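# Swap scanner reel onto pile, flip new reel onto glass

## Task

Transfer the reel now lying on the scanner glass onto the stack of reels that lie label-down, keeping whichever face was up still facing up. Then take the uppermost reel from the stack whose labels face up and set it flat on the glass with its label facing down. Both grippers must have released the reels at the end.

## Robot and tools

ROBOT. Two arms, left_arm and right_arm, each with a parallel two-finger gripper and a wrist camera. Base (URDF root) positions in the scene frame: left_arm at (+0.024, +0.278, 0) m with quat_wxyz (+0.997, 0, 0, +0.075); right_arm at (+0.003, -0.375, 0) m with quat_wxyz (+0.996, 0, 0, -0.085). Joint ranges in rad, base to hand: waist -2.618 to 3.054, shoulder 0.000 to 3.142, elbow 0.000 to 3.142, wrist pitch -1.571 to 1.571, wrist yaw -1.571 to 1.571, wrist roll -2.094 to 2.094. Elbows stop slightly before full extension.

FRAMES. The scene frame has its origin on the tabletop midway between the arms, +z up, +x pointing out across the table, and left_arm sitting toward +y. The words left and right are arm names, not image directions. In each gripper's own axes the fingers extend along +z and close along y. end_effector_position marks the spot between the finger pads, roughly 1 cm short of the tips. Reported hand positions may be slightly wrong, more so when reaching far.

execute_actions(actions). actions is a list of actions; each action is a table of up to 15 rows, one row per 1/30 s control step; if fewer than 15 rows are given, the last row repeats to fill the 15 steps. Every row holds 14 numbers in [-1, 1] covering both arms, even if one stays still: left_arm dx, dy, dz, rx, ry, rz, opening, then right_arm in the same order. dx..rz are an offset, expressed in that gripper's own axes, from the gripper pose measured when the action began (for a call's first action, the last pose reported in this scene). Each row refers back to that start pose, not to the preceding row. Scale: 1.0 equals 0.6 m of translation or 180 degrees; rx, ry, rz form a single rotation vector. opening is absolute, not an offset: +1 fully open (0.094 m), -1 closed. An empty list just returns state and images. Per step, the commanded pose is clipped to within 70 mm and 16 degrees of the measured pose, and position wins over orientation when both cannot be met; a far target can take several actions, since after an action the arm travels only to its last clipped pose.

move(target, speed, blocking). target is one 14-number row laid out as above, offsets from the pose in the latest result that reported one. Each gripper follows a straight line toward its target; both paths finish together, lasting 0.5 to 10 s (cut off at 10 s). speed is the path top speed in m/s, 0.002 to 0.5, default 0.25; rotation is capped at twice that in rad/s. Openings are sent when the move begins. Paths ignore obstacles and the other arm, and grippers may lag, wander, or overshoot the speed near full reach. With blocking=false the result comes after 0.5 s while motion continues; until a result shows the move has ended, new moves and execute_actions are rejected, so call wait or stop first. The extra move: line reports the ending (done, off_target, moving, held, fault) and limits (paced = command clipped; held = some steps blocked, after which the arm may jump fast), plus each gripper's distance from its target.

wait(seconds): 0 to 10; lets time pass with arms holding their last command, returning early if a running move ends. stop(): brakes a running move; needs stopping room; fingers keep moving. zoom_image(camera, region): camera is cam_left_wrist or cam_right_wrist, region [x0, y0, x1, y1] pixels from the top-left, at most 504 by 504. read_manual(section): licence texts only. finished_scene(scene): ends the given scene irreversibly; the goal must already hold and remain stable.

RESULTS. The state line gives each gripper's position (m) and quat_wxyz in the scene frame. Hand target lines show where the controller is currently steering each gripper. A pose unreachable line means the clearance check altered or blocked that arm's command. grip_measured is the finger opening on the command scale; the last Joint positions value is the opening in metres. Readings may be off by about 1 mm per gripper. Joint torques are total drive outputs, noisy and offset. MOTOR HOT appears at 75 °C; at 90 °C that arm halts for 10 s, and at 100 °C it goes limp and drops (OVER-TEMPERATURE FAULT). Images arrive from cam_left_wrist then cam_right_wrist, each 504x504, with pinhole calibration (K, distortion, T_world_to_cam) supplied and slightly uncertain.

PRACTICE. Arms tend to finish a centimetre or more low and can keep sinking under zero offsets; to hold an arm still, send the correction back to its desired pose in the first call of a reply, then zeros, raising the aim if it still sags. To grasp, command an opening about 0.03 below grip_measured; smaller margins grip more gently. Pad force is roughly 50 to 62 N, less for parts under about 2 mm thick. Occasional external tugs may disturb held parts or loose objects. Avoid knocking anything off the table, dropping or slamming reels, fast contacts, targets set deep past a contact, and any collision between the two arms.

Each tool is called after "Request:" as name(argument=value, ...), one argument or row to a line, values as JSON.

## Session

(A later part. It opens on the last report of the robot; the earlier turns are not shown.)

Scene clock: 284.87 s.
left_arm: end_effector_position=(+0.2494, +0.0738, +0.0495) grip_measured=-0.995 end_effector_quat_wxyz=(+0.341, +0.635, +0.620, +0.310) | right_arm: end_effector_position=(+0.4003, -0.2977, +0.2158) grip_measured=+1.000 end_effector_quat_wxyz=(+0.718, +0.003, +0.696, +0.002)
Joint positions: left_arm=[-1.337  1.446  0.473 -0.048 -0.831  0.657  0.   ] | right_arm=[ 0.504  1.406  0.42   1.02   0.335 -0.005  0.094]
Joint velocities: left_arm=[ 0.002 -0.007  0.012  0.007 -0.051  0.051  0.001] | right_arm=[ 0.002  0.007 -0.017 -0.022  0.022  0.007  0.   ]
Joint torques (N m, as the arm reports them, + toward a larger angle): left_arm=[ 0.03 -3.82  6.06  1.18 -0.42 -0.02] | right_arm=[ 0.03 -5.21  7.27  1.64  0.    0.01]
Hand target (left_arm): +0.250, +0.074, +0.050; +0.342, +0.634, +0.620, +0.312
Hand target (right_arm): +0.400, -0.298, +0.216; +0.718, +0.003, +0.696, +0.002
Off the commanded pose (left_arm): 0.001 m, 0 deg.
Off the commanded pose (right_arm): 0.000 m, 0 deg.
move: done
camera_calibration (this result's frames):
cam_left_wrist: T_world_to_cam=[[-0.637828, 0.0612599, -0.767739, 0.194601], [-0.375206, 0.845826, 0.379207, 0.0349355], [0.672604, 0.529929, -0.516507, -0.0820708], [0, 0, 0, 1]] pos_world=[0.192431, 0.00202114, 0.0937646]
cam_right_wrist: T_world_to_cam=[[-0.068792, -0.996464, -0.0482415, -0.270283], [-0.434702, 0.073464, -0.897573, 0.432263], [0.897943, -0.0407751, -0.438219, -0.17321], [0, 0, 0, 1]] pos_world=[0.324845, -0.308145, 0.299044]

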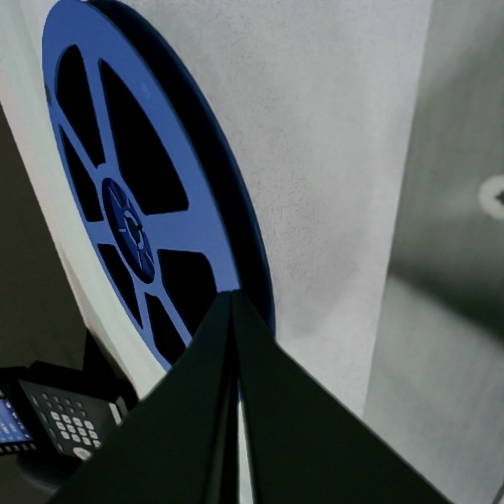

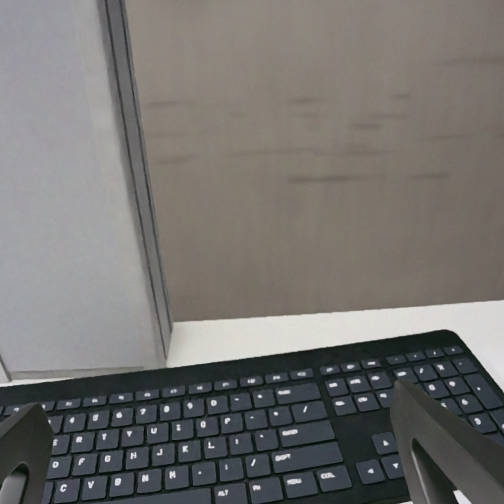

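Request:
move(
  target=[0,0.06,-0.035,0,0,0,-1,0,0,0,0,0,0,1],
  speed=0.04,
)

Scene clock: 290.53 s.
left_arm: end_effector_position=(+0.2484, +0.0785, +0.0790) grip_measured=-0.995 end_effector_quat_wxyz=(+0.331, +0.642, +0.616, +0.314) | right_arm: end_effector_position=(+0.4003, -0.2977, +0.2158) grip_measured=+1.000 end_effector_quat_wxyz=(+0.718, +0.003, +0.696, +0.002)
Joint positions: left_arm=[-1.332  1.333  0.544 -0.249 -0.826  0.67   0.   ] | right_arm=[ 0.504  1.406  0.42   1.02   0.335 -0.005  0.094]
Joint velocities: left_arm=[-0.007  0.002 -0.007  0.022 -0.037 -0.037 -0.001] | right_arm=[ 0.002 -0.002 -0.002  0.007 -0.007  0.022  0.   ]
Joint torques (N m, as the arm reports them, + toward a larger angle): left_arm=[ 0.67 -5.09  9.51  1.01 -0.37  0.04] | right_arm=[ 0.03 -5.18  7.29  1.65 -0.01  0.01]
Hand target (left_arm): +0.252, +0.075, +0.091; +0.342, +0.635, +0.619, +0.310
Hand target (right_arm): +0.400, -0.298, +0.216; +0.718, +0.003, +0.696, +0.002
Off the commanded pose (left_arm): 0.013 m, 2 deg.
Off the commanded pose (right_arm): 0.000 m, 0 deg.
move: off_target (left_arm)
camera_calibration (this result's frames):
cam_left_wrist: T_world_to_cam=[[-0.644864, 0.0833809, -0.759735, 0.215746], [-0.36725, 0.837952, 0.403688, 0.0160811], [0.670282, 0.539337, -0.509743, -0.0693276], [0, 0, 0, 1]] pos_world=[0.191502, 0.00592669, 0.122079]
cam_right_wrist: T_world_to_cam=[[-0.068792, -0.996464, -0.0482415, -0.270283], [-0.434702, 0.073464, -0.897573, 0.432263], [0.897943, -0.0407751, -0.438219, -0.17321], [0, 0, 0, 1]] pos_world=[0.324845, -0.308145, 0.299044]

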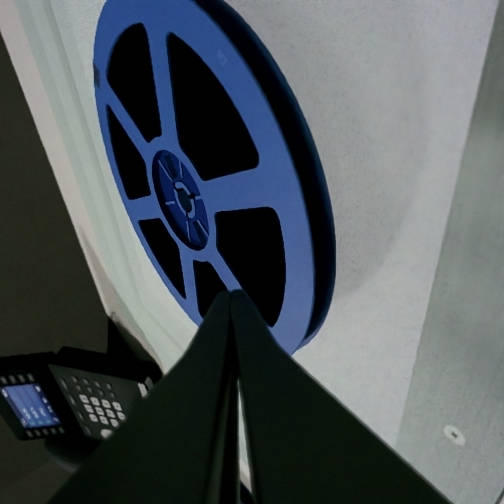

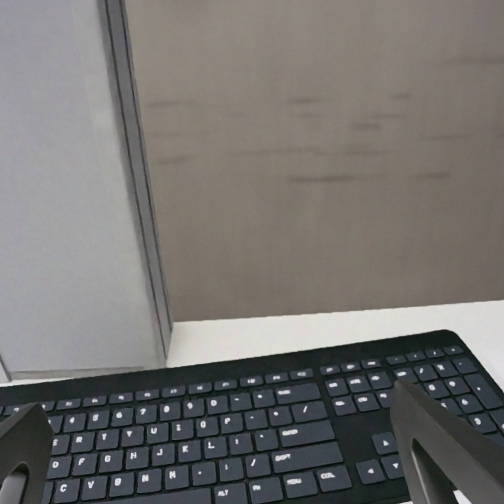

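Request:
move(
  target=[0,-0.06,0.012,0,0,0,-0.64,0,0,0,0,0,0,1],
  speed=0.05,
)

Scene clock: 297.73 s.
left_arm: end_effector_position=(+0.2343, +0.0770, +0.0467) grip_measured=-0.642 end_effector_quat_wxyz=(+0.327, +0.648, +0.616, +0.307) | right_arm: end_effector_position=(+0.4003, -0.2977, +0.2158) grip_measured=+1.000 end_effector_quat_wxyz=(+0.718, +0.003, +0.696, +0.002)
Joint positions: left_arm=[-1.388  1.423  0.476 -0.152 -0.835  0.596  0.017] | right_arm=[ 0.504  1.406  0.42   1.02   0.335 -0.005  0.094]
Joint velocities: left_arm=[ 0.012  0.002  0.012 -0.007 -0.066 -0.037 -0.   ] | right_arm=[-0.012 -0.002  0.002 -0.081 -0.022  0.051  0.   ]
Joint torques (N m, as the arm reports them, + toward a larger angle): left_arm=[-0.65 -2.9   4.82  1.23 -0.59 -0.17] | right_arm=[ 0.09 -5.23  7.26  1.65  0.    0.02]
Hand target (left_arm): +0.234, +0.079, +0.045; +0.330, +0.643, +0.616, +0.314
Hand target (right_arm): +0.400, -0.298, +0.216; +0.718, +0.003, +0.696, +0.002
Off the commanded pose (left_arm): 0.003 m, 1 deg.
Off the commanded pose (right_arm): 0.000 m, 0 deg.
move: done
camera_calibration (this result's frames):
cam_left_wrist: T_world_to_cam=[[-0.657226, 0.0894214, -0.74837, 0.184113], [-0.353341, 0.840503, 0.410738, 0.021387], [0.665736, 0.534377, -0.520804, -0.0735758], [0, 0, 0, 1]] pos_world=[0.177543, 0.00487775, 0.0906815]
cam_right_wrist: T_world_to_cam=[[-0.068792, -0.996464, -0.0482415, -0.270283], [-0.434702, 0.073464, -0.897573, 0.432263], [0.897943, -0.0407751, -0.438219, -0.17321], [0, 0, 0, 1]] pos_world=[0.324845, -0.308145, 0.299044]

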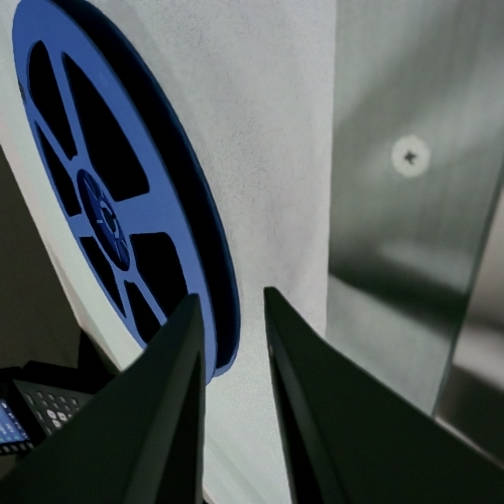

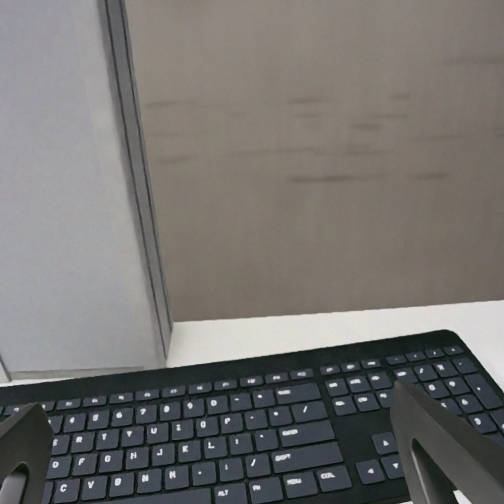

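Advance 0.03 horizontally.

Request:
move(
  target=[0,0.024,0.044,0,0,0,-0.64,0,0,0,0,0,0,1],
  speed=0.03,
)

Scene clock: 302.53 s.
left_arm: end_effector_position=(+0.2610, +0.0771, +0.0434) grip_measured=-0.642 end_effector_quat_wxyz=(+0.325, +0.649, +0.615, +0.308) | right_arm: end_effector_position=(+0.4003, -0.2977, +0.2158) grip_measured=+1.000 end_effector_quat_wxyz=(+0.718, +0.003, +0.696, +0.002)
Joint positions: left_arm=[-1.27   1.467  0.476 -0.004 -0.777  0.747  0.017] | right_arm=[ 0.504  1.406  0.42   1.02   0.335 -0.005  0.094]
Joint velocities: left_arm=[-0.002 -0.007  0.012 -0.007 -0.022 -0.037 -0.001] | right_arm=[ 0.002  0.002 -0.002 -0.051  0.007 -0.095  0.   ]
Joint torques (N m, as the arm reports them, + toward a larger angle): left_arm=[ 0.75 -3.1   6.51  1.44 -0.3   0.04] | right_arm=[ 0.04 -5.2   7.27  1.64 -0.02  0.02]
Hand target (left_arm): +0.264, +0.075, +0.043; +0.328, +0.648, +0.616, +0.306
Hand target (right_arm): +0.400, -0.298, +0.216; +0.718, +0.003, +0.696, +0.002
Off the commanded pose (left_arm): 0.004 m, 0 deg.
Off the commanded pose (right_arm): 0.000 m, 0 deg.
move: done
camera_calibration (this result's frames):
cam_left_wrist: T_world_to_cam=[[-0.657429, 0.0944767, -0.74757, 0.198772], [-0.351338, 0.839231, 0.415035, 0.0315146], [0.666595, 0.535505, -0.518541, -0.0935021], [0, 0, 0, 1]] pos_world=[0.204079, 0.0048435, 0.087032]
cam_right_wrist: T_world_to_cam=[[-0.068792, -0.996464, -0.0482415, -0.270283], [-0.434702, 0.073464, -0.897573, 0.432263], [0.897943, -0.0407751, -0.438219, -0.17321], [0, 0, 0, 1]] pos_world=[0.324845, -0.308145, 0.299044]

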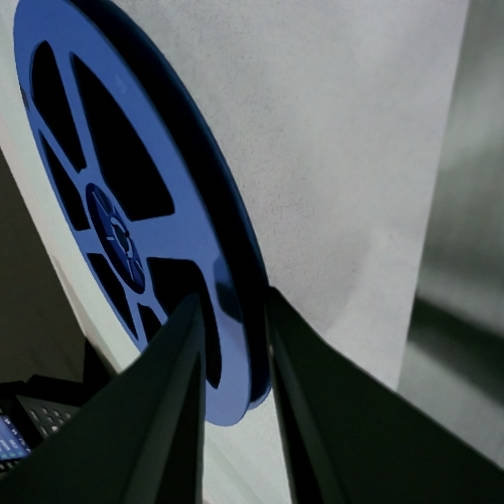

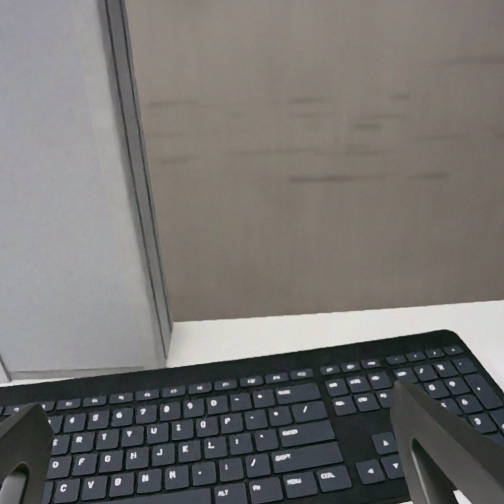

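Request:
move(
  target=[0,0.008,-0.004,0,0,0,-1,0,0,0,0,0,0,1],
  speed=0.03,
)

Request:
move(
  target=[0,0.06,-0.035,0,0,0,-1,0,0,0,0,0,0,1],
  speed=0.04,
)

Scene clock: 307.10 s.
left_arm: end_effector_position=(+0.2612, +0.0762, +0.0437) grip_measured=-0.988 end_effector_quat_wxyz=(+0.327, +0.650, +0.614, +0.307) | right_arm: end_effector_position=(+0.4003, -0.2977, +0.2158) grip_measured=+1.000 end_effector_quat_wxyz=(+0.718, +0.003, +0.696, +0.002)
Joint positions: left_arm=[-1.27   1.468  0.476  0.001 -0.775  0.75   0.001] | right_arm=[ 0.504  1.406  0.42   1.02   0.335 -0.005  0.094]
Joint velocities: left_arm=[-0.007 -0.017 -0.002  0.022 -0.066  0.007 -0.   ] | right_arm=[ 0.002 -0.002  0.002  0.007 -0.051  0.022  0.   ]
Joint torques (N m, as the arm reports them, + toward a larger angle): left_arm=[ 0.29 -5.46  7.18  0.92 -0.36 -0.01] | right_arm=[ 0.01 -5.22  7.28  1.65  0.    0.01]
Hand target (left_arm): +0.262, +0.077, +0.049; +0.326, +0.649, +0.614, +0.308
Hand target (right_arm): +0.400, -0.298, +0.216; +0.718, +0.003, +0.696, +0.002
Off the commanded pose (left_arm): 0.005 m, 0 deg.
Off the commanded pose (right_arm): 0.000 m, 0 deg.
move: done
camera_calibration (this result's frames):
cam_left_wrist: T_world_to_cam=[[-0.656406, 0.0949296, -0.748411, 0.198939], [-0.349328, 0.841041, 0.413063, 0.0316483], [0.668656, 0.532578, -0.518903, -0.0933262], [0, 0, 0, 1]] pos_world=[0.204043, 0.00420075, 0.0873879]
cam_right_wrist: T_world_to_cam=[[-0.068792, -0.996464, -0.0482415, -0.270283], [-0.434702, 0.073464, -0.897573, 0.432263], [0.897943, -0.0407751, -0.438219, -0.17321], [0, 0, 0, 1]] pos_world=[0.324845, -0.308145, 0.299044]

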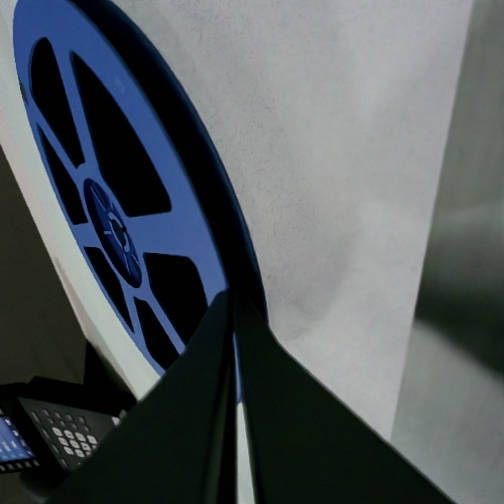

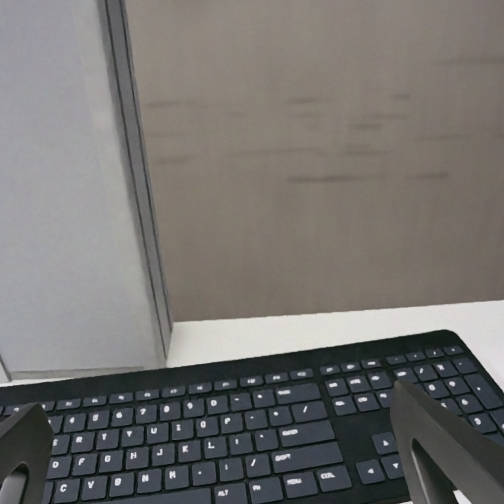

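Scene clock: 308.40 s.
left_arm: end_effector_position=(+0.2614, +0.0787, +0.0736) grip_measured=-0.995 end_effector_quat_wxyz=(+0.319, +0.655, +0.611, +0.310) | right_arm: end_effector_position=(+0.4003, -0.2977, +0.2158) grip_measured=+1.000 end_effector_quat_wxyz=(+0.718, +0.003, +0.696, +0.002)
Joint positions: left_arm=[-1.264  1.36   0.55  -0.19  -0.771  0.764  0.   ] | right_arm=[ 0.504  1.406  0.42   1.02   0.335 -0.005  0.094]
Joint velocities: left_arm=[-0.017 -0.007 -0.007 -0.022  0.022  0.066 -0.   ] | right_arm=[ 0.002 -0.012 -0.017 -0.022 -0.022 -0.022  0.   ]
Joint torques (N m, as the arm reports them, + toward a larger angle): left_arm=[ 0.67 -5.35  9.47  1.08 -0.34  0.04] | right_arm=[ 0.07 -5.22  7.3   1.64  0.    0.01]
Hand target (left_arm): +0.265, +0.076, +0.085; +0.327, +0.650, +0.613, +0.308
Hand target (right_arm): +0.400, -0.298, +0.216; +0.718, +0.003, +0.696, +0.002
Off the commanded pose (left_arm): 0.013 m, 1 deg.
Off the commanded pose (right_arm): 0.000 m, 0 deg.
move: off_target (left_arm)
camera_calibration (this result's frames):
cam_left_wrist: T_world_to_cam=[[-0.661624, 0.111416, -0.741512, 0.220807], [-0.342762, 0.834595, 0.431237, 0.0146602], [0.666909, 0.539479, -0.513999, -0.0796756], [0, 0, 0, 1]] pos_world=[0.204253, 0.00614643, 0.116456]
cam_right_wrist: T_world_to_cam=[[-0.068792, -0.996464, -0.0482415, -0.270283], [-0.434702, 0.073464, -0.897573, 0.432263], [0.897943, -0.0407751, -0.438219, -0.17321], [0, 0, 0, 1]] pos_world=[0.324845, -0.308145, 0.299044]

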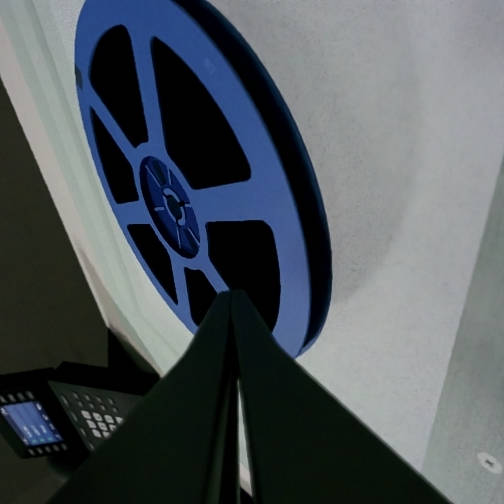

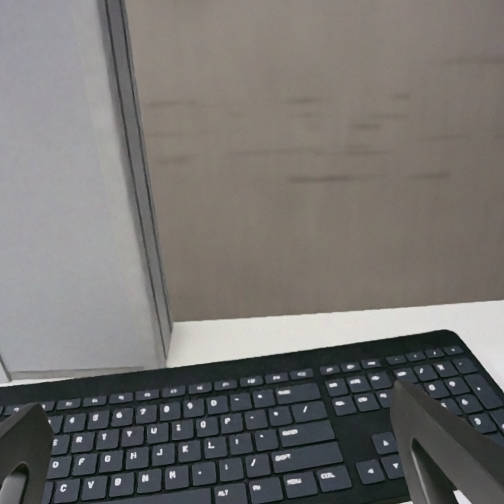

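Request:
move(
  target=[0.017,0.27,0.23,0.228,0.234,-0.481,-1,0,0,0,0,0,0,1],
  speed=0.25,
)

Scene clock: 338.20 s.
left_arm: end_effector_position=(+0.4659, +0.0766, +0.1194) grip_measured=-0.995 end_effector_quat_wxyz=(+0.042, +0.003, +0.999, -0.017) | right_arm: end_effector_position=(+0.4003, -0.2977, +0.2158) grip_measured=+1.000 end_effector_quat_wxyz=(+0.718, +0.003, +0.696, +0.002)
Joint positions: left_arm=[-0.582  2.459  2.548 -1.569 -0.004 -0.424  0.   ] | right_arm=[ 0.504  1.406  0.42   1.02   0.335 -0.005  0.094]
Joint velocities: left_arm=[ 0.007 -0.012 -0.012 -0.007  0.007  0.037  0.   ] | right_arm=[-0.007 -0.012 -0.022 -0.051 -0.037  0.007  0.   ]
Joint torques (N m, as the arm reports them, + toward a larger angle): left_arm=[  0.29 -12.7    9.37   0.3    0.04  -0.12] | right_arm=[ 0.04 -5.17  7.34  1.65  0.    0.02]
Hand target (left_arm): +0.466, +0.076, +0.125; +0.044, -0.004, +0.999, -0.024
Hand target (right_arm): +0.400, -0.298, +0.216; +0.718, +0.003, +0.696, +0.002
Off the commanded pose (left_arm): 0.004 m, 5 deg.
Off the commanded pose (right_arm): 0.000 m, 0 deg.
joint sent to its limit (left arm) — the command would take joint 4 (wrist pitch) past its lower limit, so that joint was sent only as far as its limit.
move: off_target (left_arm)
camera_calibration (this result's frames):
cam_left_wrist: T_world_to_cam=[[-0.0732636, -0.991098, 0.111164, 0.0988416], [-0.863021, 0.118866, 0.490985, 0.35688], [-0.499827, -0.0599652, -0.864047, 0.43994], [0, 0, 0, 1]] pos_world=[0.535131, 0.0819219, 0.193918]
cam_right_wrist: T_world_to_cam=[[-0.068792, -0.996464, -0.0482415, -0.270283], [-0.434702, 0.073464, -0.897573, 0.432263], [0.897943, -0.0407751, -0.438219, -0.17321], [0, 0, 0, 1]] pos_world=[0.324845, -0.308145, 0.299044]

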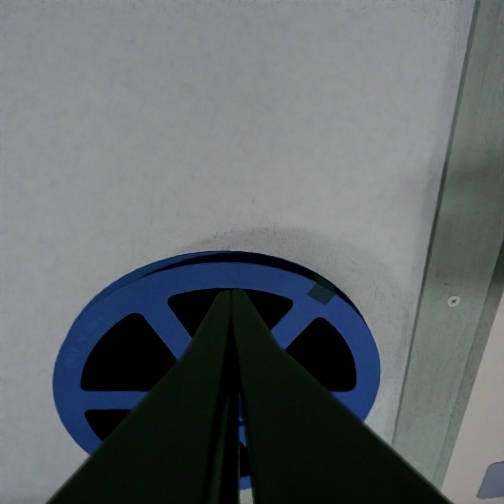

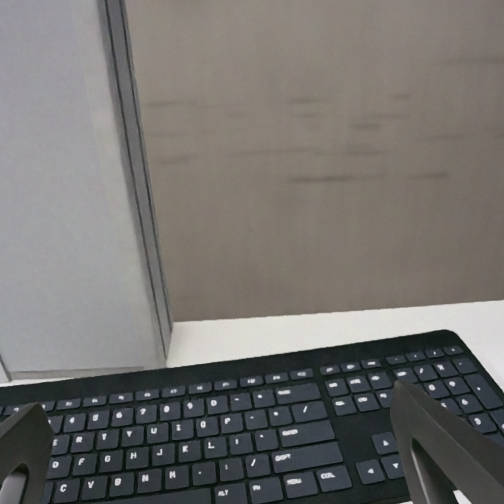

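Request:
move(
  target=[0,0.008,0.112,0,0,0,-1,0,0,0,0,0,0,1],
  speed=0.1,
)

Request:
move(
  target=[0.18,0,-0.005,0,0,0,-1,0,0,0,0,0,0,1],
  speed=0.06,
)

Request:
move(
  target=[-0.03,0,-0.2,0,0,0,-1,0,0,0,0,0,0,1],
  speed=0.15,
)

Scene clock: 345.90 s.
left_arm: end_effector_position=(+0.4680, +0.0753, +0.0435) grip_measured=-0.995 end_effector_quat_wxyz=(+0.028, +0.005, +1.000, -0.012) | right_arm: end_effector_position=(+0.4003, -0.2977, +0.2158) grip_measured=+1.000 end_effector_quat_wxyz=(+0.718, +0.003, +0.696, +0.002)
Joint positions: left_arm=[-0.582  2.438  2.206 -1.278 -0.002 -0.422  0.   ] | right_arm=[ 0.504  1.406  0.42   1.02   0.335 -0.005  0.094]
Joint velocities: left_arm=[ 0.017 -0.007 -0.012 -0.022  0.022  0.007 -0.   ] | right_arm=[-0.027 -0.002 -0.002 -0.007  0.007 -0.022  0.   ]
Joint torques (N m, as the arm reports them, + toward a larger angle): left_arm=[  0.88 -15.13   5.45   0.58  -0.05   0.08] | right_arm=[ 0.05 -5.25  7.3   1.64  0.01  0.01]
Hand target (left_arm): +0.473, +0.080, +0.053; +0.042, +0.003, +0.999, -0.017
Hand target (right_arm): +0.400, -0.298, +0.216; +0.718, +0.003, +0.696, +0.002
Off the commanded pose (left_arm): 0.010 m, 2 deg.
Off the commanded pose (right_arm): 0.000 m, 0 deg.
move: done
camera_calibration (this result's frames):
cam_left_wrist: T_world_to_cam=[[-0.072636, -0.992114, 0.102146, 0.106285], [-0.8484, 0.115307, 0.516645, 0.388439], [-0.524349, -0.0491332, -0.850085, 0.385352], [0, 0, 0, 1]] pos_world=[0.53933, 0.0795905, 0.11604]
cam_right_wrist: T_world_to_cam=[[-0.068792, -0.996464, -0.0482415, -0.270283], [-0.434702, 0.073464, -0.897573, 0.432263], [0.897943, -0.0407751, -0.438219, -0.17321], [0, 0, 0, 1]] pos_world=[0.324845, -0.308145, 0.299044]

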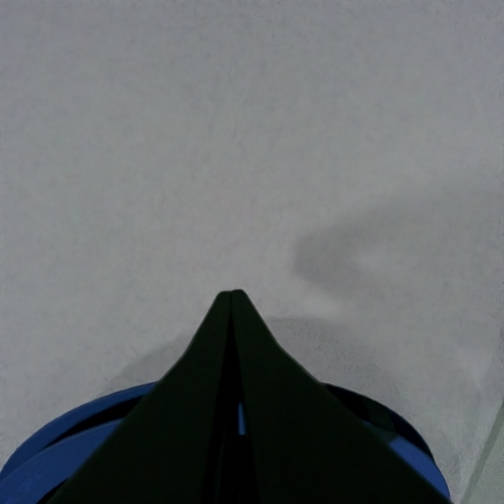

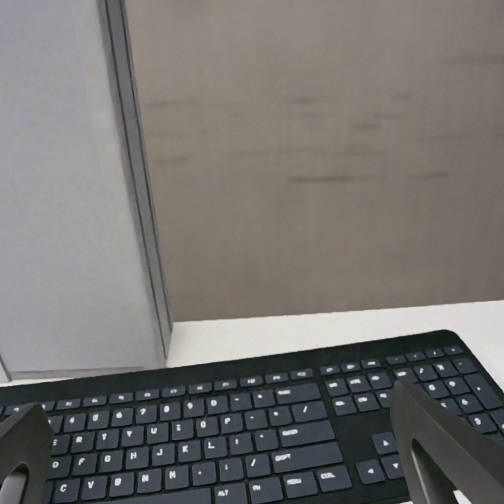

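Scene clock: 348.00 s.
left_arm: end_effector_position=(+0.3681, +0.0768, +0.0412) grip_measured=-0.995 end_effector_quat_wxyz=(+0.033, +0.006, +0.999, -0.014) | right_arm: end_effector_position=(+0.4003, -0.2977, +0.2158) grip_measured=+1.000 end_effector_quat_wxyz=(+0.718, +0.003, +0.696, +0.002)
Joint positions: left_arm=[-0.686  2.034  1.53  -0.996 -0.009 -0.524  0.   ] | right_arm=[ 0.504  1.406  0.42   1.02   0.335 -0.005  0.094]
Joint velocities: left_arm=[-0.002  0.002 -0.037 -0.022 -0.066 -0.022 -0.   ] | right_arm=[-0.002 -0.002 -0.002  0.037  0.022 -0.022  0.   ]
Joint torques (N m, as the arm reports them, + toward a larger angle): left_arm=[ -0.62 -10.7    4.18   0.44  -0.06  -0.14] | right_arm=[ 0.02 -5.18  7.29  1.65  0.    0.02]
Hand target (left_arm): +0.360, +0.077, +0.039; +0.027, +0.005, +1.000, -0.011
Hand target (right_arm): +0.400, -0.298, +0.216; +0.718, +0.003, +0.696, +0.002
Off the commanded pose (left_arm): 0.008 m, 1 deg.
Off the commanded pose (right_arm): 0.000 m, 0 deg.
move: done
camera_calibration (this result's frames):
cam_left_wrist: T_world_to_cam=[[-0.0756512, -0.991463, 0.106195, 0.101628], [-0.852944, 0.119508, 0.508137, 0.306348], [-0.516491, -0.0521375, -0.854704, 0.328622], [0, 0, 0, 1]] pos_world=[0.438717, 0.0812829, 0.114415]
cam_right_wrist: T_world_to_cam=[[-0.068792, -0.996464, -0.0482415, -0.270283], [-0.434702, 0.073464, -0.897573, 0.432263], [0.897943, -0.0407751, -0.438219, -0.17321], [0, 0, 0, 1]] pos_world=[0.324845, -0.308145, 0.299044]

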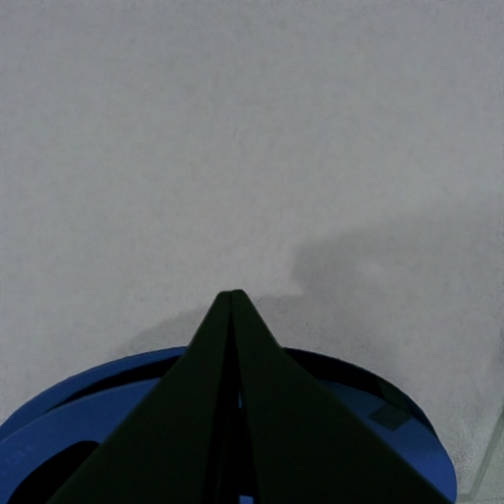

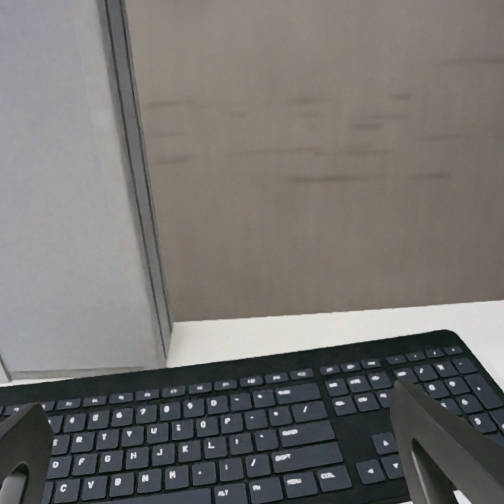

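Scene clock: 349.53 s.
left_arm: end_effector_position=(+0.3731, +0.0766, +0.1570) grip_measured=-0.995 end_effector_quat_wxyz=(+0.031, +0.005, +0.999, -0.013) | right_arm: end_effector_position=(+0.4003, -0.2977, +0.2158) grip_measured=+1.000 end_effector_quat_wxyz=(+0.718, +0.003, +0.696, +0.002)
Joint positions: left_arm=[-0.68   2.043  2.007 -1.468 -0.009 -0.519  0.   ] | right_arm=[ 0.504  1.406  0.42   1.02   0.335 -0.005  0.094]
Joint velocities: left_arm=[-0.002  0.007 -0.017 -0.007 -0.007  0.007  0.   ] | right_arm=[-0.007 -0.012 -0.002  0.007 -0.066 -0.022  0.   ]
Joint torques (N m, as the arm reports them, + toward a larger angle): left_arm=[ 0.62 -9.62  9.41  0.26 -0.03  0.08] | right_arm=[ 0.04 -5.18  7.22  1.65  0.    0.01]
Hand target (left_arm): +0.376, +0.079, +0.162; +0.033, +0.005, +0.999, -0.014
Hand target (right_arm): +0.400, -0.298, +0.216; +0.718, +0.003, +0.696, +0.002
Off the commanded pose (left_arm): 0.008 m, 0 deg.
Off the commanded pose (right_arm): 0.000 m, 0 deg.
move: done
camera_calibration (this result's frames):
cam_left_wrist: T_world_to_cam=[[-0.0737259, -0.991853, 0.103886, 0.0892727], [-0.851178, 0.116865, 0.511702, 0.250831], [-0.519674, -0.0507, -0.852859, 0.43091], [0, 0, 0, 1]] pos_world=[0.444016, 0.0810793, 0.229881]
cam_right_wrist: T_world_to_cam=[[-0.068792, -0.996464, -0.0482415, -0.270283], [-0.434702, 0.073464, -0.897573, 0.432263], [0.897943, -0.0407751, -0.438219, -0.17321], [0, 0, 0, 1]] pos_world=[0.324845, -0.308145, 0.299044]

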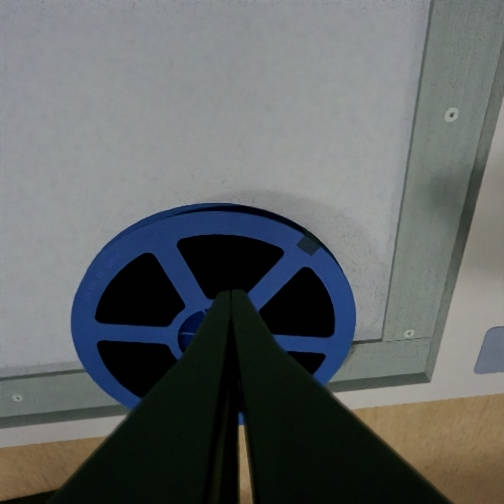

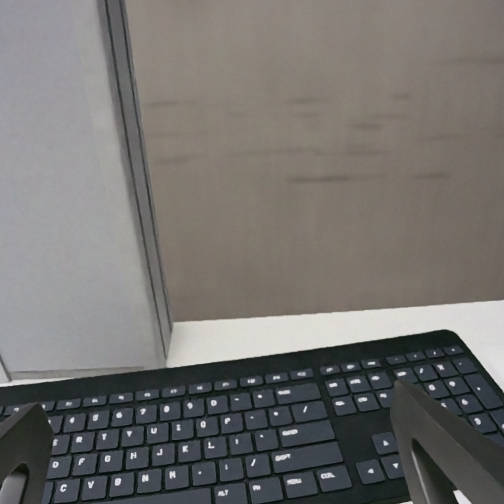

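Request:
move(
  target=[0,0,0.185,0,0,0,-1,0,0,0,0,0,0,1],
  speed=0.15,
)

Request:
move(
  target=[0.065,0,0,0,0,0,-1,0,0,0,0,0,0,1],
  speed=0.05,
)

Request:
move(
  target=[-0.03,0,-0.25,0,0,0,-1,0,0,0,0,0,0,1],
  speed=0.15,
)

Scene clock: 359.50 s.
left_arm: end_effector_position=(+0.3791, +0.0732, +0.0454) grip_measured=-0.995 end_effector_quat_wxyz=(+0.024, +0.005, +1.000, -0.009) | right_arm: end_effector_position=(+0.4003, -0.2977, +0.2158) grip_measured=+1.000 end_effector_quat_wxyz=(+0.718, +0.003, +0.696, +0.002)
Joint positions: left_arm=[-0.68   2.092  1.635 -1.063 -0.009 -0.519  0.   ] | right_arm=[ 0.504  1.406  0.42   1.02   0.335 -0.005  0.094]
Joint velocities: left_arm=[-0.002  0.017  0.002 -0.051  0.022  0.007 -0.001] | right_arm=[-0.017 -0.007  0.002 -0.081 -0.066  0.022  0.   ]
Joint torques (N m, as the arm reports them, + toward a larger angle): left_arm=[  0.53 -11.01   5.94   0.54  -0.04   0.05] | right_arm=[ 0.06 -5.19  7.26  1.65  0.    0.02]
Hand target (left_arm): +0.382, +0.075, +0.046; +0.031, +0.005, +0.999, -0.012
Hand target (right_arm): +0.400, -0.298, +0.216; +0.718, +0.003, +0.696, +0.002
Off the commanded pose (left_arm): 0.001 m, 1 deg.
Off the commanded pose (right_arm): 0.000 m, 0 deg.
move: done
camera_calibration (this result's frames):
cam_left_wrist: T_world_to_cam=[[-0.0724018, -0.992628, 0.0972001, 0.0977061], [-0.84436, 0.112874, 0.523752, 0.310586], [-0.530862, -0.0441513, -0.846307, 0.342102], [0, 0, 0, 1]] pos_world=[0.45093, 0.0770329, 0.117357]
cam_right_wrist: T_world_to_cam=[[-0.068792, -0.996464, -0.0482415, -0.270283], [-0.434702, 0.073464, -0.897573, 0.432263], [0.897943, -0.0407751, -0.438219, -0.17321], [0, 0, 0, 1]] pos_world=[0.324845, -0.308145, 0.299044]

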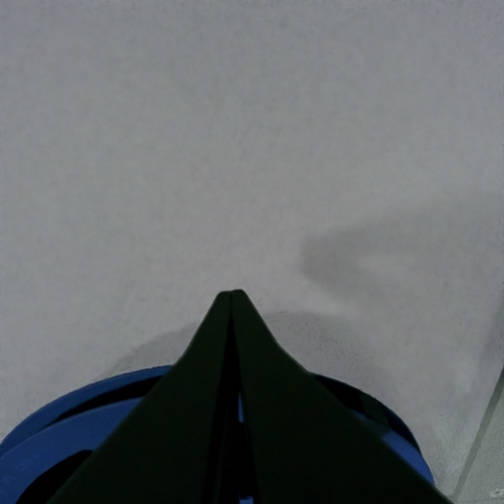

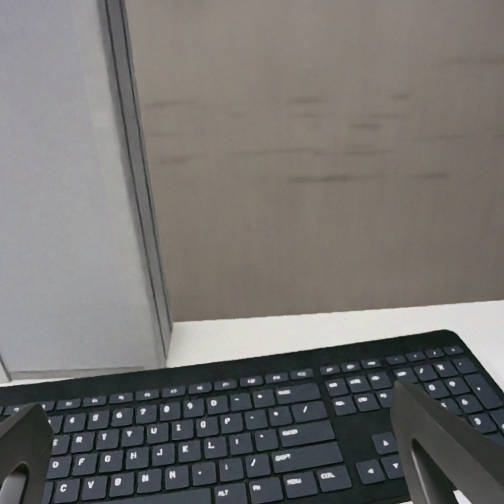

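Scene clock: 360.57 s.
left_arm: end_effector_position=(+0.3449, +0.0747, +0.0411) grip_measured=-0.995 end_effector_quat_wxyz=(+0.022, +0.006, +1.000, -0.008) | right_arm: end_effector_position=(+0.4003, -0.2977, +0.2158) grip_measured=+1.000 end_effector_quat_wxyz=(+0.718, +0.003, +0.696, +0.002)
Joint positions: left_arm=[-0.723  1.989  1.465 -1.002 -0.01  -0.559  0.   ] | right_arm=[ 0.504  1.406  0.42   1.02   0.335 -0.005  0.094]
Joint velocities: left_arm=[ 0.007 -0.007 -0.022 -0.022 -0.007 -0.037 -0.   ] | right_arm=[-0.007 -0.002  0.012 -0.022  0.037 -0.051  0.   ]
Joint torques (N m, as the arm reports them, + toward a larger angle): left_arm=[ -0.79 -10.85   4.6    0.44  -0.07  -0.13] | right_arm=[ 0.05 -5.18  7.28  1.65 -0.01  0.01]
Hand target (left_arm): +0.340, +0.074, +0.043; +0.024, +0.005, +1.000, -0.008
Hand target (right_arm): +0.400, -0.298, +0.216; +0.718, +0.003, +0.696, +0.002
Off the commanded pose (left_arm): 0.005 m, 0 deg.
Off the commanded pose (right_arm): 0.000 m, 0 deg.
move: done
camera_calibration (this result's frames):
cam_left_wrist: T_world_to_cam=[[-0.0745075, -0.992677, 0.0950814, 0.0980369], [-0.841116, 0.113777, 0.528751, 0.28241], [-0.535698, -0.0405786, -0.843434, 0.321697], [0, 0, 0, 1]] pos_world=[0.417176, 0.0782413, 0.112685]
cam_right_wrist: T_world_to_cam=[[-0.068792, -0.996464, -0.0482415, -0.270283], [-0.434702, 0.073464, -0.897573, 0.432263], [0.897943, -0.0407751, -0.438219, -0.17321], [0, 0, 0, 1]] pos_world=[0.324845, -0.308145, 0.299044]

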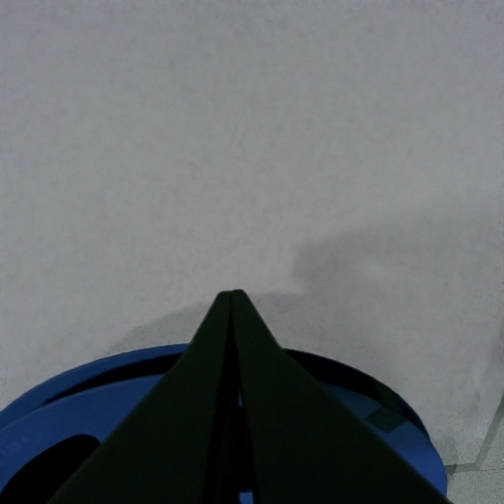

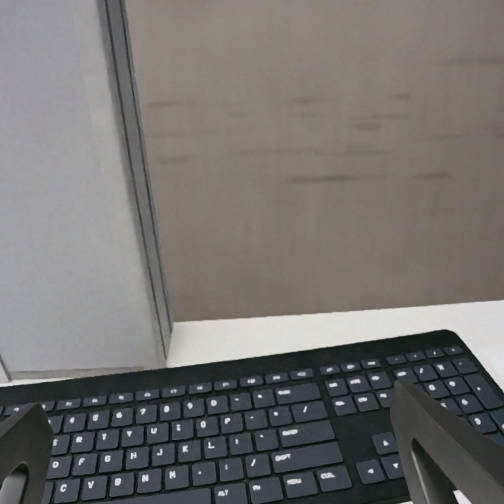

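Scene clock: 362.20 s.
left_arm: end_effector_position=(+0.3517, +0.0726, +0.1882) grip_measured=-0.995 end_effector_quat_wxyz=(+0.034, +0.006, +0.999, -0.015) | right_arm: end_effector_position=(+0.4003, -0.2977, +0.2158) grip_measured=+1.000 end_effector_quat_wxyz=(+0.718, +0.003, +0.696, +0.002)
Joint positions: left_arm=[-0.718  1.996  2.066 -1.568 -0.01  -0.555  0.   ] | right_arm=[ 0.504  1.406  0.42   1.02   0.335 -0.005  0.094]
Joint velocities: left_arm=[-0.012  0.017  0.012 -0.022 -0.007  0.051 -0.001] | right_arm=[ 0.022 -0.012  0.002  0.022 -0.022 -0.022  0.   ]
Joint torques (N m, as the arm reports them, + toward a larger angle): left_arm=[ 0.63 -9.04  8.65  0.25 -0.04  0.08] | right_arm=[-0.01 -5.2   7.26  1.66 -0.01  0.02]
Hand target (left_arm): +0.353, +0.076, +0.192; +0.033, +0.007, +0.999, -0.015
Hand target (right_arm): +0.400, -0.298, +0.216; +0.718, +0.003, +0.696, +0.002
Off the commanded pose (left_arm): 0.007 m, 2 deg.
Off the commanded pose (right_arm): 0.000 m, 0 deg.
joint sent to its limit (left arm) — the command would take joint 4 (wrist pitch) past its lower limit, so that joint was sent only as far as its limit.
move: done
camera_calibration (this result's frames):
cam_left_wrist: T_world_to_cam=[[-0.0765479, -0.991186, 0.108126, 0.0806048], [-0.853527, 0.121197, 0.506757, 0.218597], [-0.515395, -0.0534969, -0.855281, 0.445379], [0, 0, 0, 1]] pos_world=[0.422295, 0.0772274, 0.261434]
cam_right_wrist: T_world_to_cam=[[-0.068792, -0.996464, -0.0482415, -0.270283], [-0.434702, 0.073464, -0.897573, 0.432263], [0.897943, -0.0407751, -0.438219, -0.17321], [0, 0, 0, 1]] pos_world=[0.324845, -0.308145, 0.299044]

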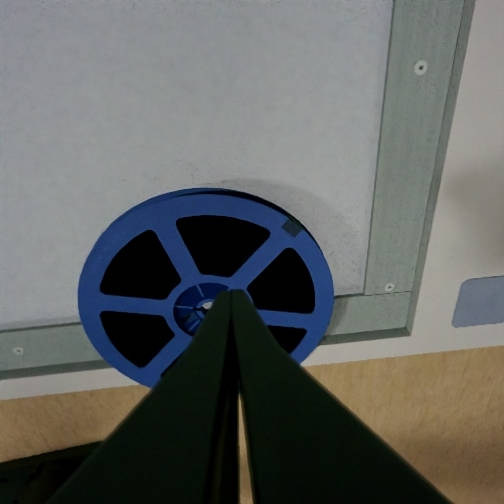

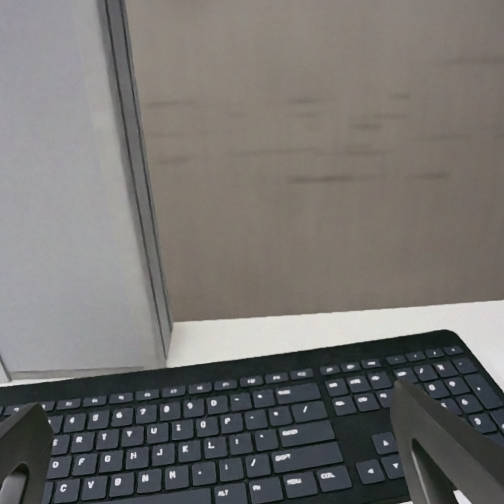

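Request:
move(
  target=[0.335,0.04,0.15,-0.294,-0.278,0.442,-0.3,0,0,0,0,0,0,1],
  speed=0.2,
)

Scene clock: 380.23 s.
left_arm: end_effector_position=(+0.1610, +0.0979, +0.0770) grip_measured=-0.302 end_effector_quat_wxyz=(+0.394, +0.581, +0.590, +0.399) | right_arm: end_effector_position=(+0.4003, -0.2977, +0.2158) grip_measured=+1.000 end_effector_quat_wxyz=(+0.718, +0.003, +0.696, +0.002)
Joint positions: left_arm=[-1.88   1.612  0.606 -0.971 -1.156 -0.441  0.033] | right_arm=[ 0.504  1.406  0.42   1.02   0.335 -0.005  0.094]
Joint velocities: left_arm=[ 0.002 -0.007 -0.012  0.007 -0.051  0.022 -0.001] | right_arm=[-0.037  0.002 -0.002 -0.022  0.081 -0.095  0.   ]
Joint torques (N m, as the arm reports them, + toward a larger angle): left_arm=[-0.59 -3.03  3.29 -0.5  -0.74 -0.17] | right_arm=[ 0.05 -5.21  7.33  1.64 -0.01  0.02]
Hand target (left_arm): +0.162, +0.100, +0.079; +0.401, +0.582, +0.575, +0.411
Hand target (right_arm): +0.400, -0.298, +0.216; +0.718, +0.003, +0.696, +0.002
Off the commanded pose (left_arm): 0.008 m, 2 deg.
Off the commanded pose (right_arm): 0.000 m, 0 deg.
move: done
camera_calibration (this result's frames):
cam_left_wrist: T_world_to_cam=[[-0.446364, 0.051513, -0.893368, 0.137685], [-0.502077, 0.811977, 0.297678, 0.000908237], [0.740728, 0.581412, -0.336574, -0.0510134], [0, 0, 0, 1]] pos_world=[0.0997005, 0.0218297, 0.105563]
cam_right_wrist: T_world_to_cam=[[-0.068792, -0.996464, -0.0482415, -0.270283], [-0.434702, 0.073464, -0.897573, 0.432263], [0.897943, -0.0407751, -0.438219, -0.17321], [0, 0, 0, 1]] pos_world=[0.324845, -0.308145, 0.299044]

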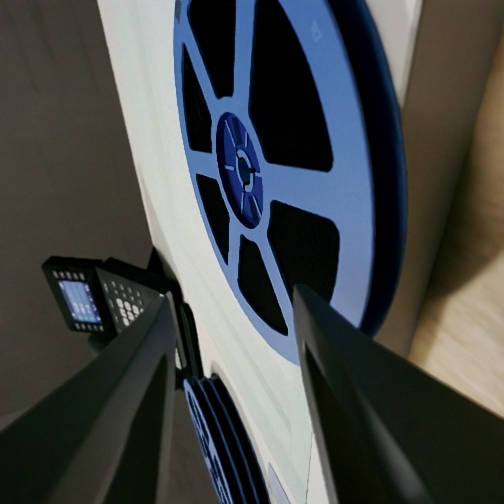

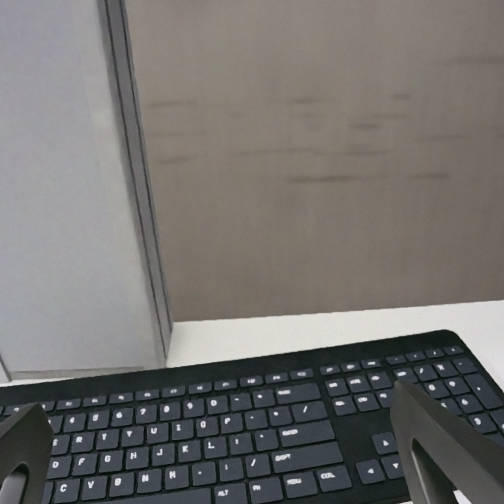

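Request:
move(
  target=[0,-0.014,-0.038,0,0,0,-0.3,0,0,0,0,0,0,1],
  speed=0.08,
)

Request:
move(
  target=[0,-0.061,0.022,0,0,0,-0.3,0,0,0,0,0,0,1],
  speed=0.06,
)

Scene clock: 388.47 s.
left_arm: end_effector_position=(+0.1398, +0.1045, +0.0755) grip_measured=-0.302 end_effector_quat_wxyz=(+0.389, +0.582, +0.588, +0.405) | right_arm: end_effector_position=(+0.4003, -0.2977, +0.2158) grip_measured=+1.000 end_effector_quat_wxyz=(+0.718, +0.003, +0.696, +0.002)
Joint positions: left_arm=[-1.998  1.698  0.645 -1.161 -1.091 -0.685  0.033] | right_arm=[ 0.504  1.406  0.42   1.02   0.335 -0.005  0.094]
Joint velocities: left_arm=[-0.012 -0.012  0.007 -0.022  0.007 -0.007  0.   ] | right_arm=[-0.007 -0.002 -0.012  0.051 -0.11  -0.022  0.   ]
Joint torques (N m, as the arm reports them, + toward a larger angle): left_arm=[-0.63 -3.43  6.37 -0.89 -0.42 -0.19] | right_arm=[ 0.01 -5.19  7.3   1.66 -0.01  0.02]
Hand target (left_arm): +0.137, +0.098, +0.078; +0.394, +0.580, +0.590, +0.401
Hand target (right_arm): +0.400, -0.298, +0.216; +0.718, +0.003, +0.696, +0.002
Off the commanded pose (left_arm): 0.008 m, 1 deg.
Off the commanded pose (right_arm): 0.000 m, 0 deg.
move: done
camera_calibration (this result's frames):
cam_left_wrist: T_world_to_cam=[[-0.44601, 0.0627495, -0.892826, 0.125284], [-0.507034, 0.804319, 0.309817, -0.0140294], [0.737558, 0.590875, -0.326918, -0.0409578], [0, 0, 0, 1]] pos_world=[0.0789733, 0.0276235, 0.102814]
cam_right_wrist: T_world_to_cam=[[-0.068792, -0.996464, -0.0482415, -0.270283], [-0.434702, 0.073464, -0.897573, 0.432263], [0.897943, -0.0407751, -0.438219, -0.17321], [0, 0, 0, 1]] pos_world=[0.324845, -0.308145, 0.299044]

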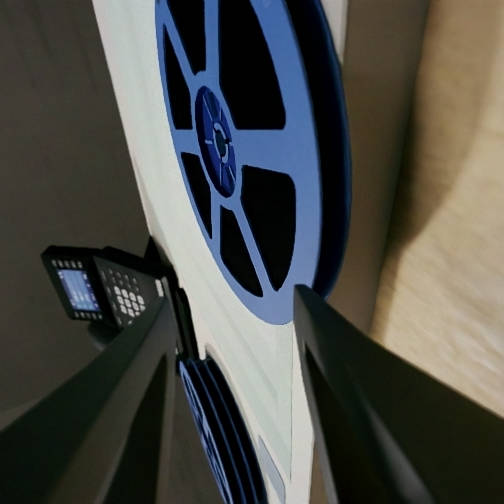

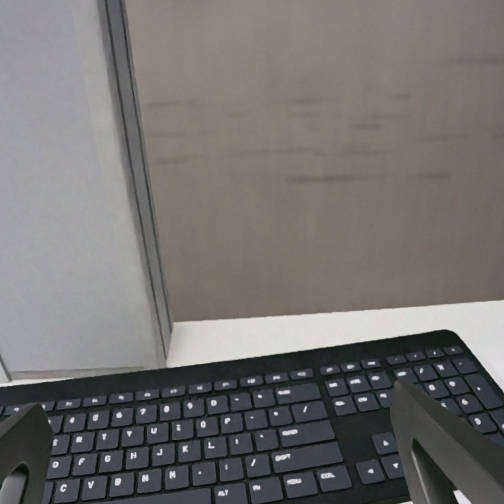

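Scene clock: 389.60 s.
left_arm: end_effector_position=(+0.1385, +0.1020, +0.0397) grip_measured=-0.302 end_effector_quat_wxyz=(+0.385, +0.583, +0.590, +0.406) | right_arm: end_effector_position=(+0.4003, -0.2977, +0.2158) grip_measured=+1.000 end_effector_quat_wxyz=(+0.718, +0.003, +0.696, +0.002)
Joint positions: left_arm=[-1.998  1.845  0.618 -0.988 -1.084 -0.685  0.033] | right_arm=[ 0.504  1.406  0.42   1.02   0.335 -0.005  0.094]
Joint velocities: left_arm=[-0.007 -0.002 -0.012  0.037 -0.037  0.007  0.   ] | right_arm=[-0.012  0.007 -0.002 -0.007  0.022 -0.022  0.   ]
Joint torques (N m, as the arm reports them, + toward a larger angle): left_arm=[-0.31 -4.15  1.31 -0.57 -0.46 -0.12] | right_arm=[ 0.02 -5.26  7.27  1.64 -0.01  0.02]
Hand target (left_arm): +0.139, +0.105, +0.037; +0.389, +0.582, +0.588, +0.405
Hand target (right_arm): +0.400, -0.298, +0.216; +0.718, +0.003, +0.696, +0.002
Off the commanded pose (left_arm): 0.004 m, 0 deg.
Off the commanded pose (right_arm): 0.000 m, 0 deg.
move: done
camera_calibration (this result's frames):
cam_left_wrist: T_world_to_cam=[[-0.450518, 0.0634965, -0.890506, 0.0933262], [-0.50897, 0.801224, 0.314625, -0.00115252], [0.733473, 0.594986, -0.328648, -0.0499803], [0, 0, 0, 1]] pos_world=[0.0781178, 0.0247351, 0.0670442]
cam_right_wrist: T_world_to_cam=[[-0.068792, -0.996464, -0.0482415, -0.270283], [-0.434702, 0.073464, -0.897573, 0.432263], [0.897943, -0.0407751, -0.438219, -0.17321], [0, 0, 0, 1]] pos_world=[0.324845, -0.308145, 0.299044]

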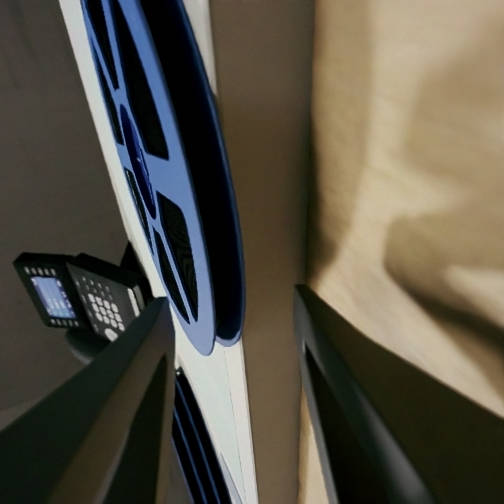

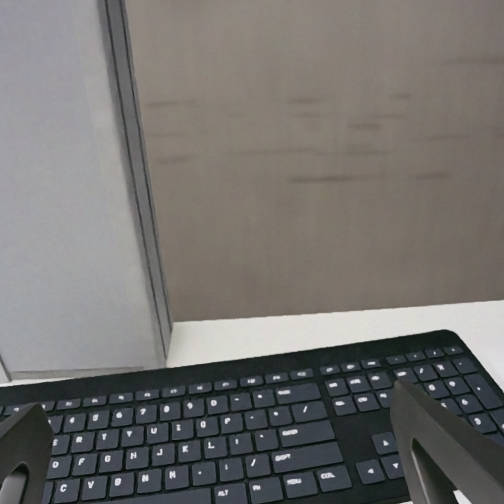

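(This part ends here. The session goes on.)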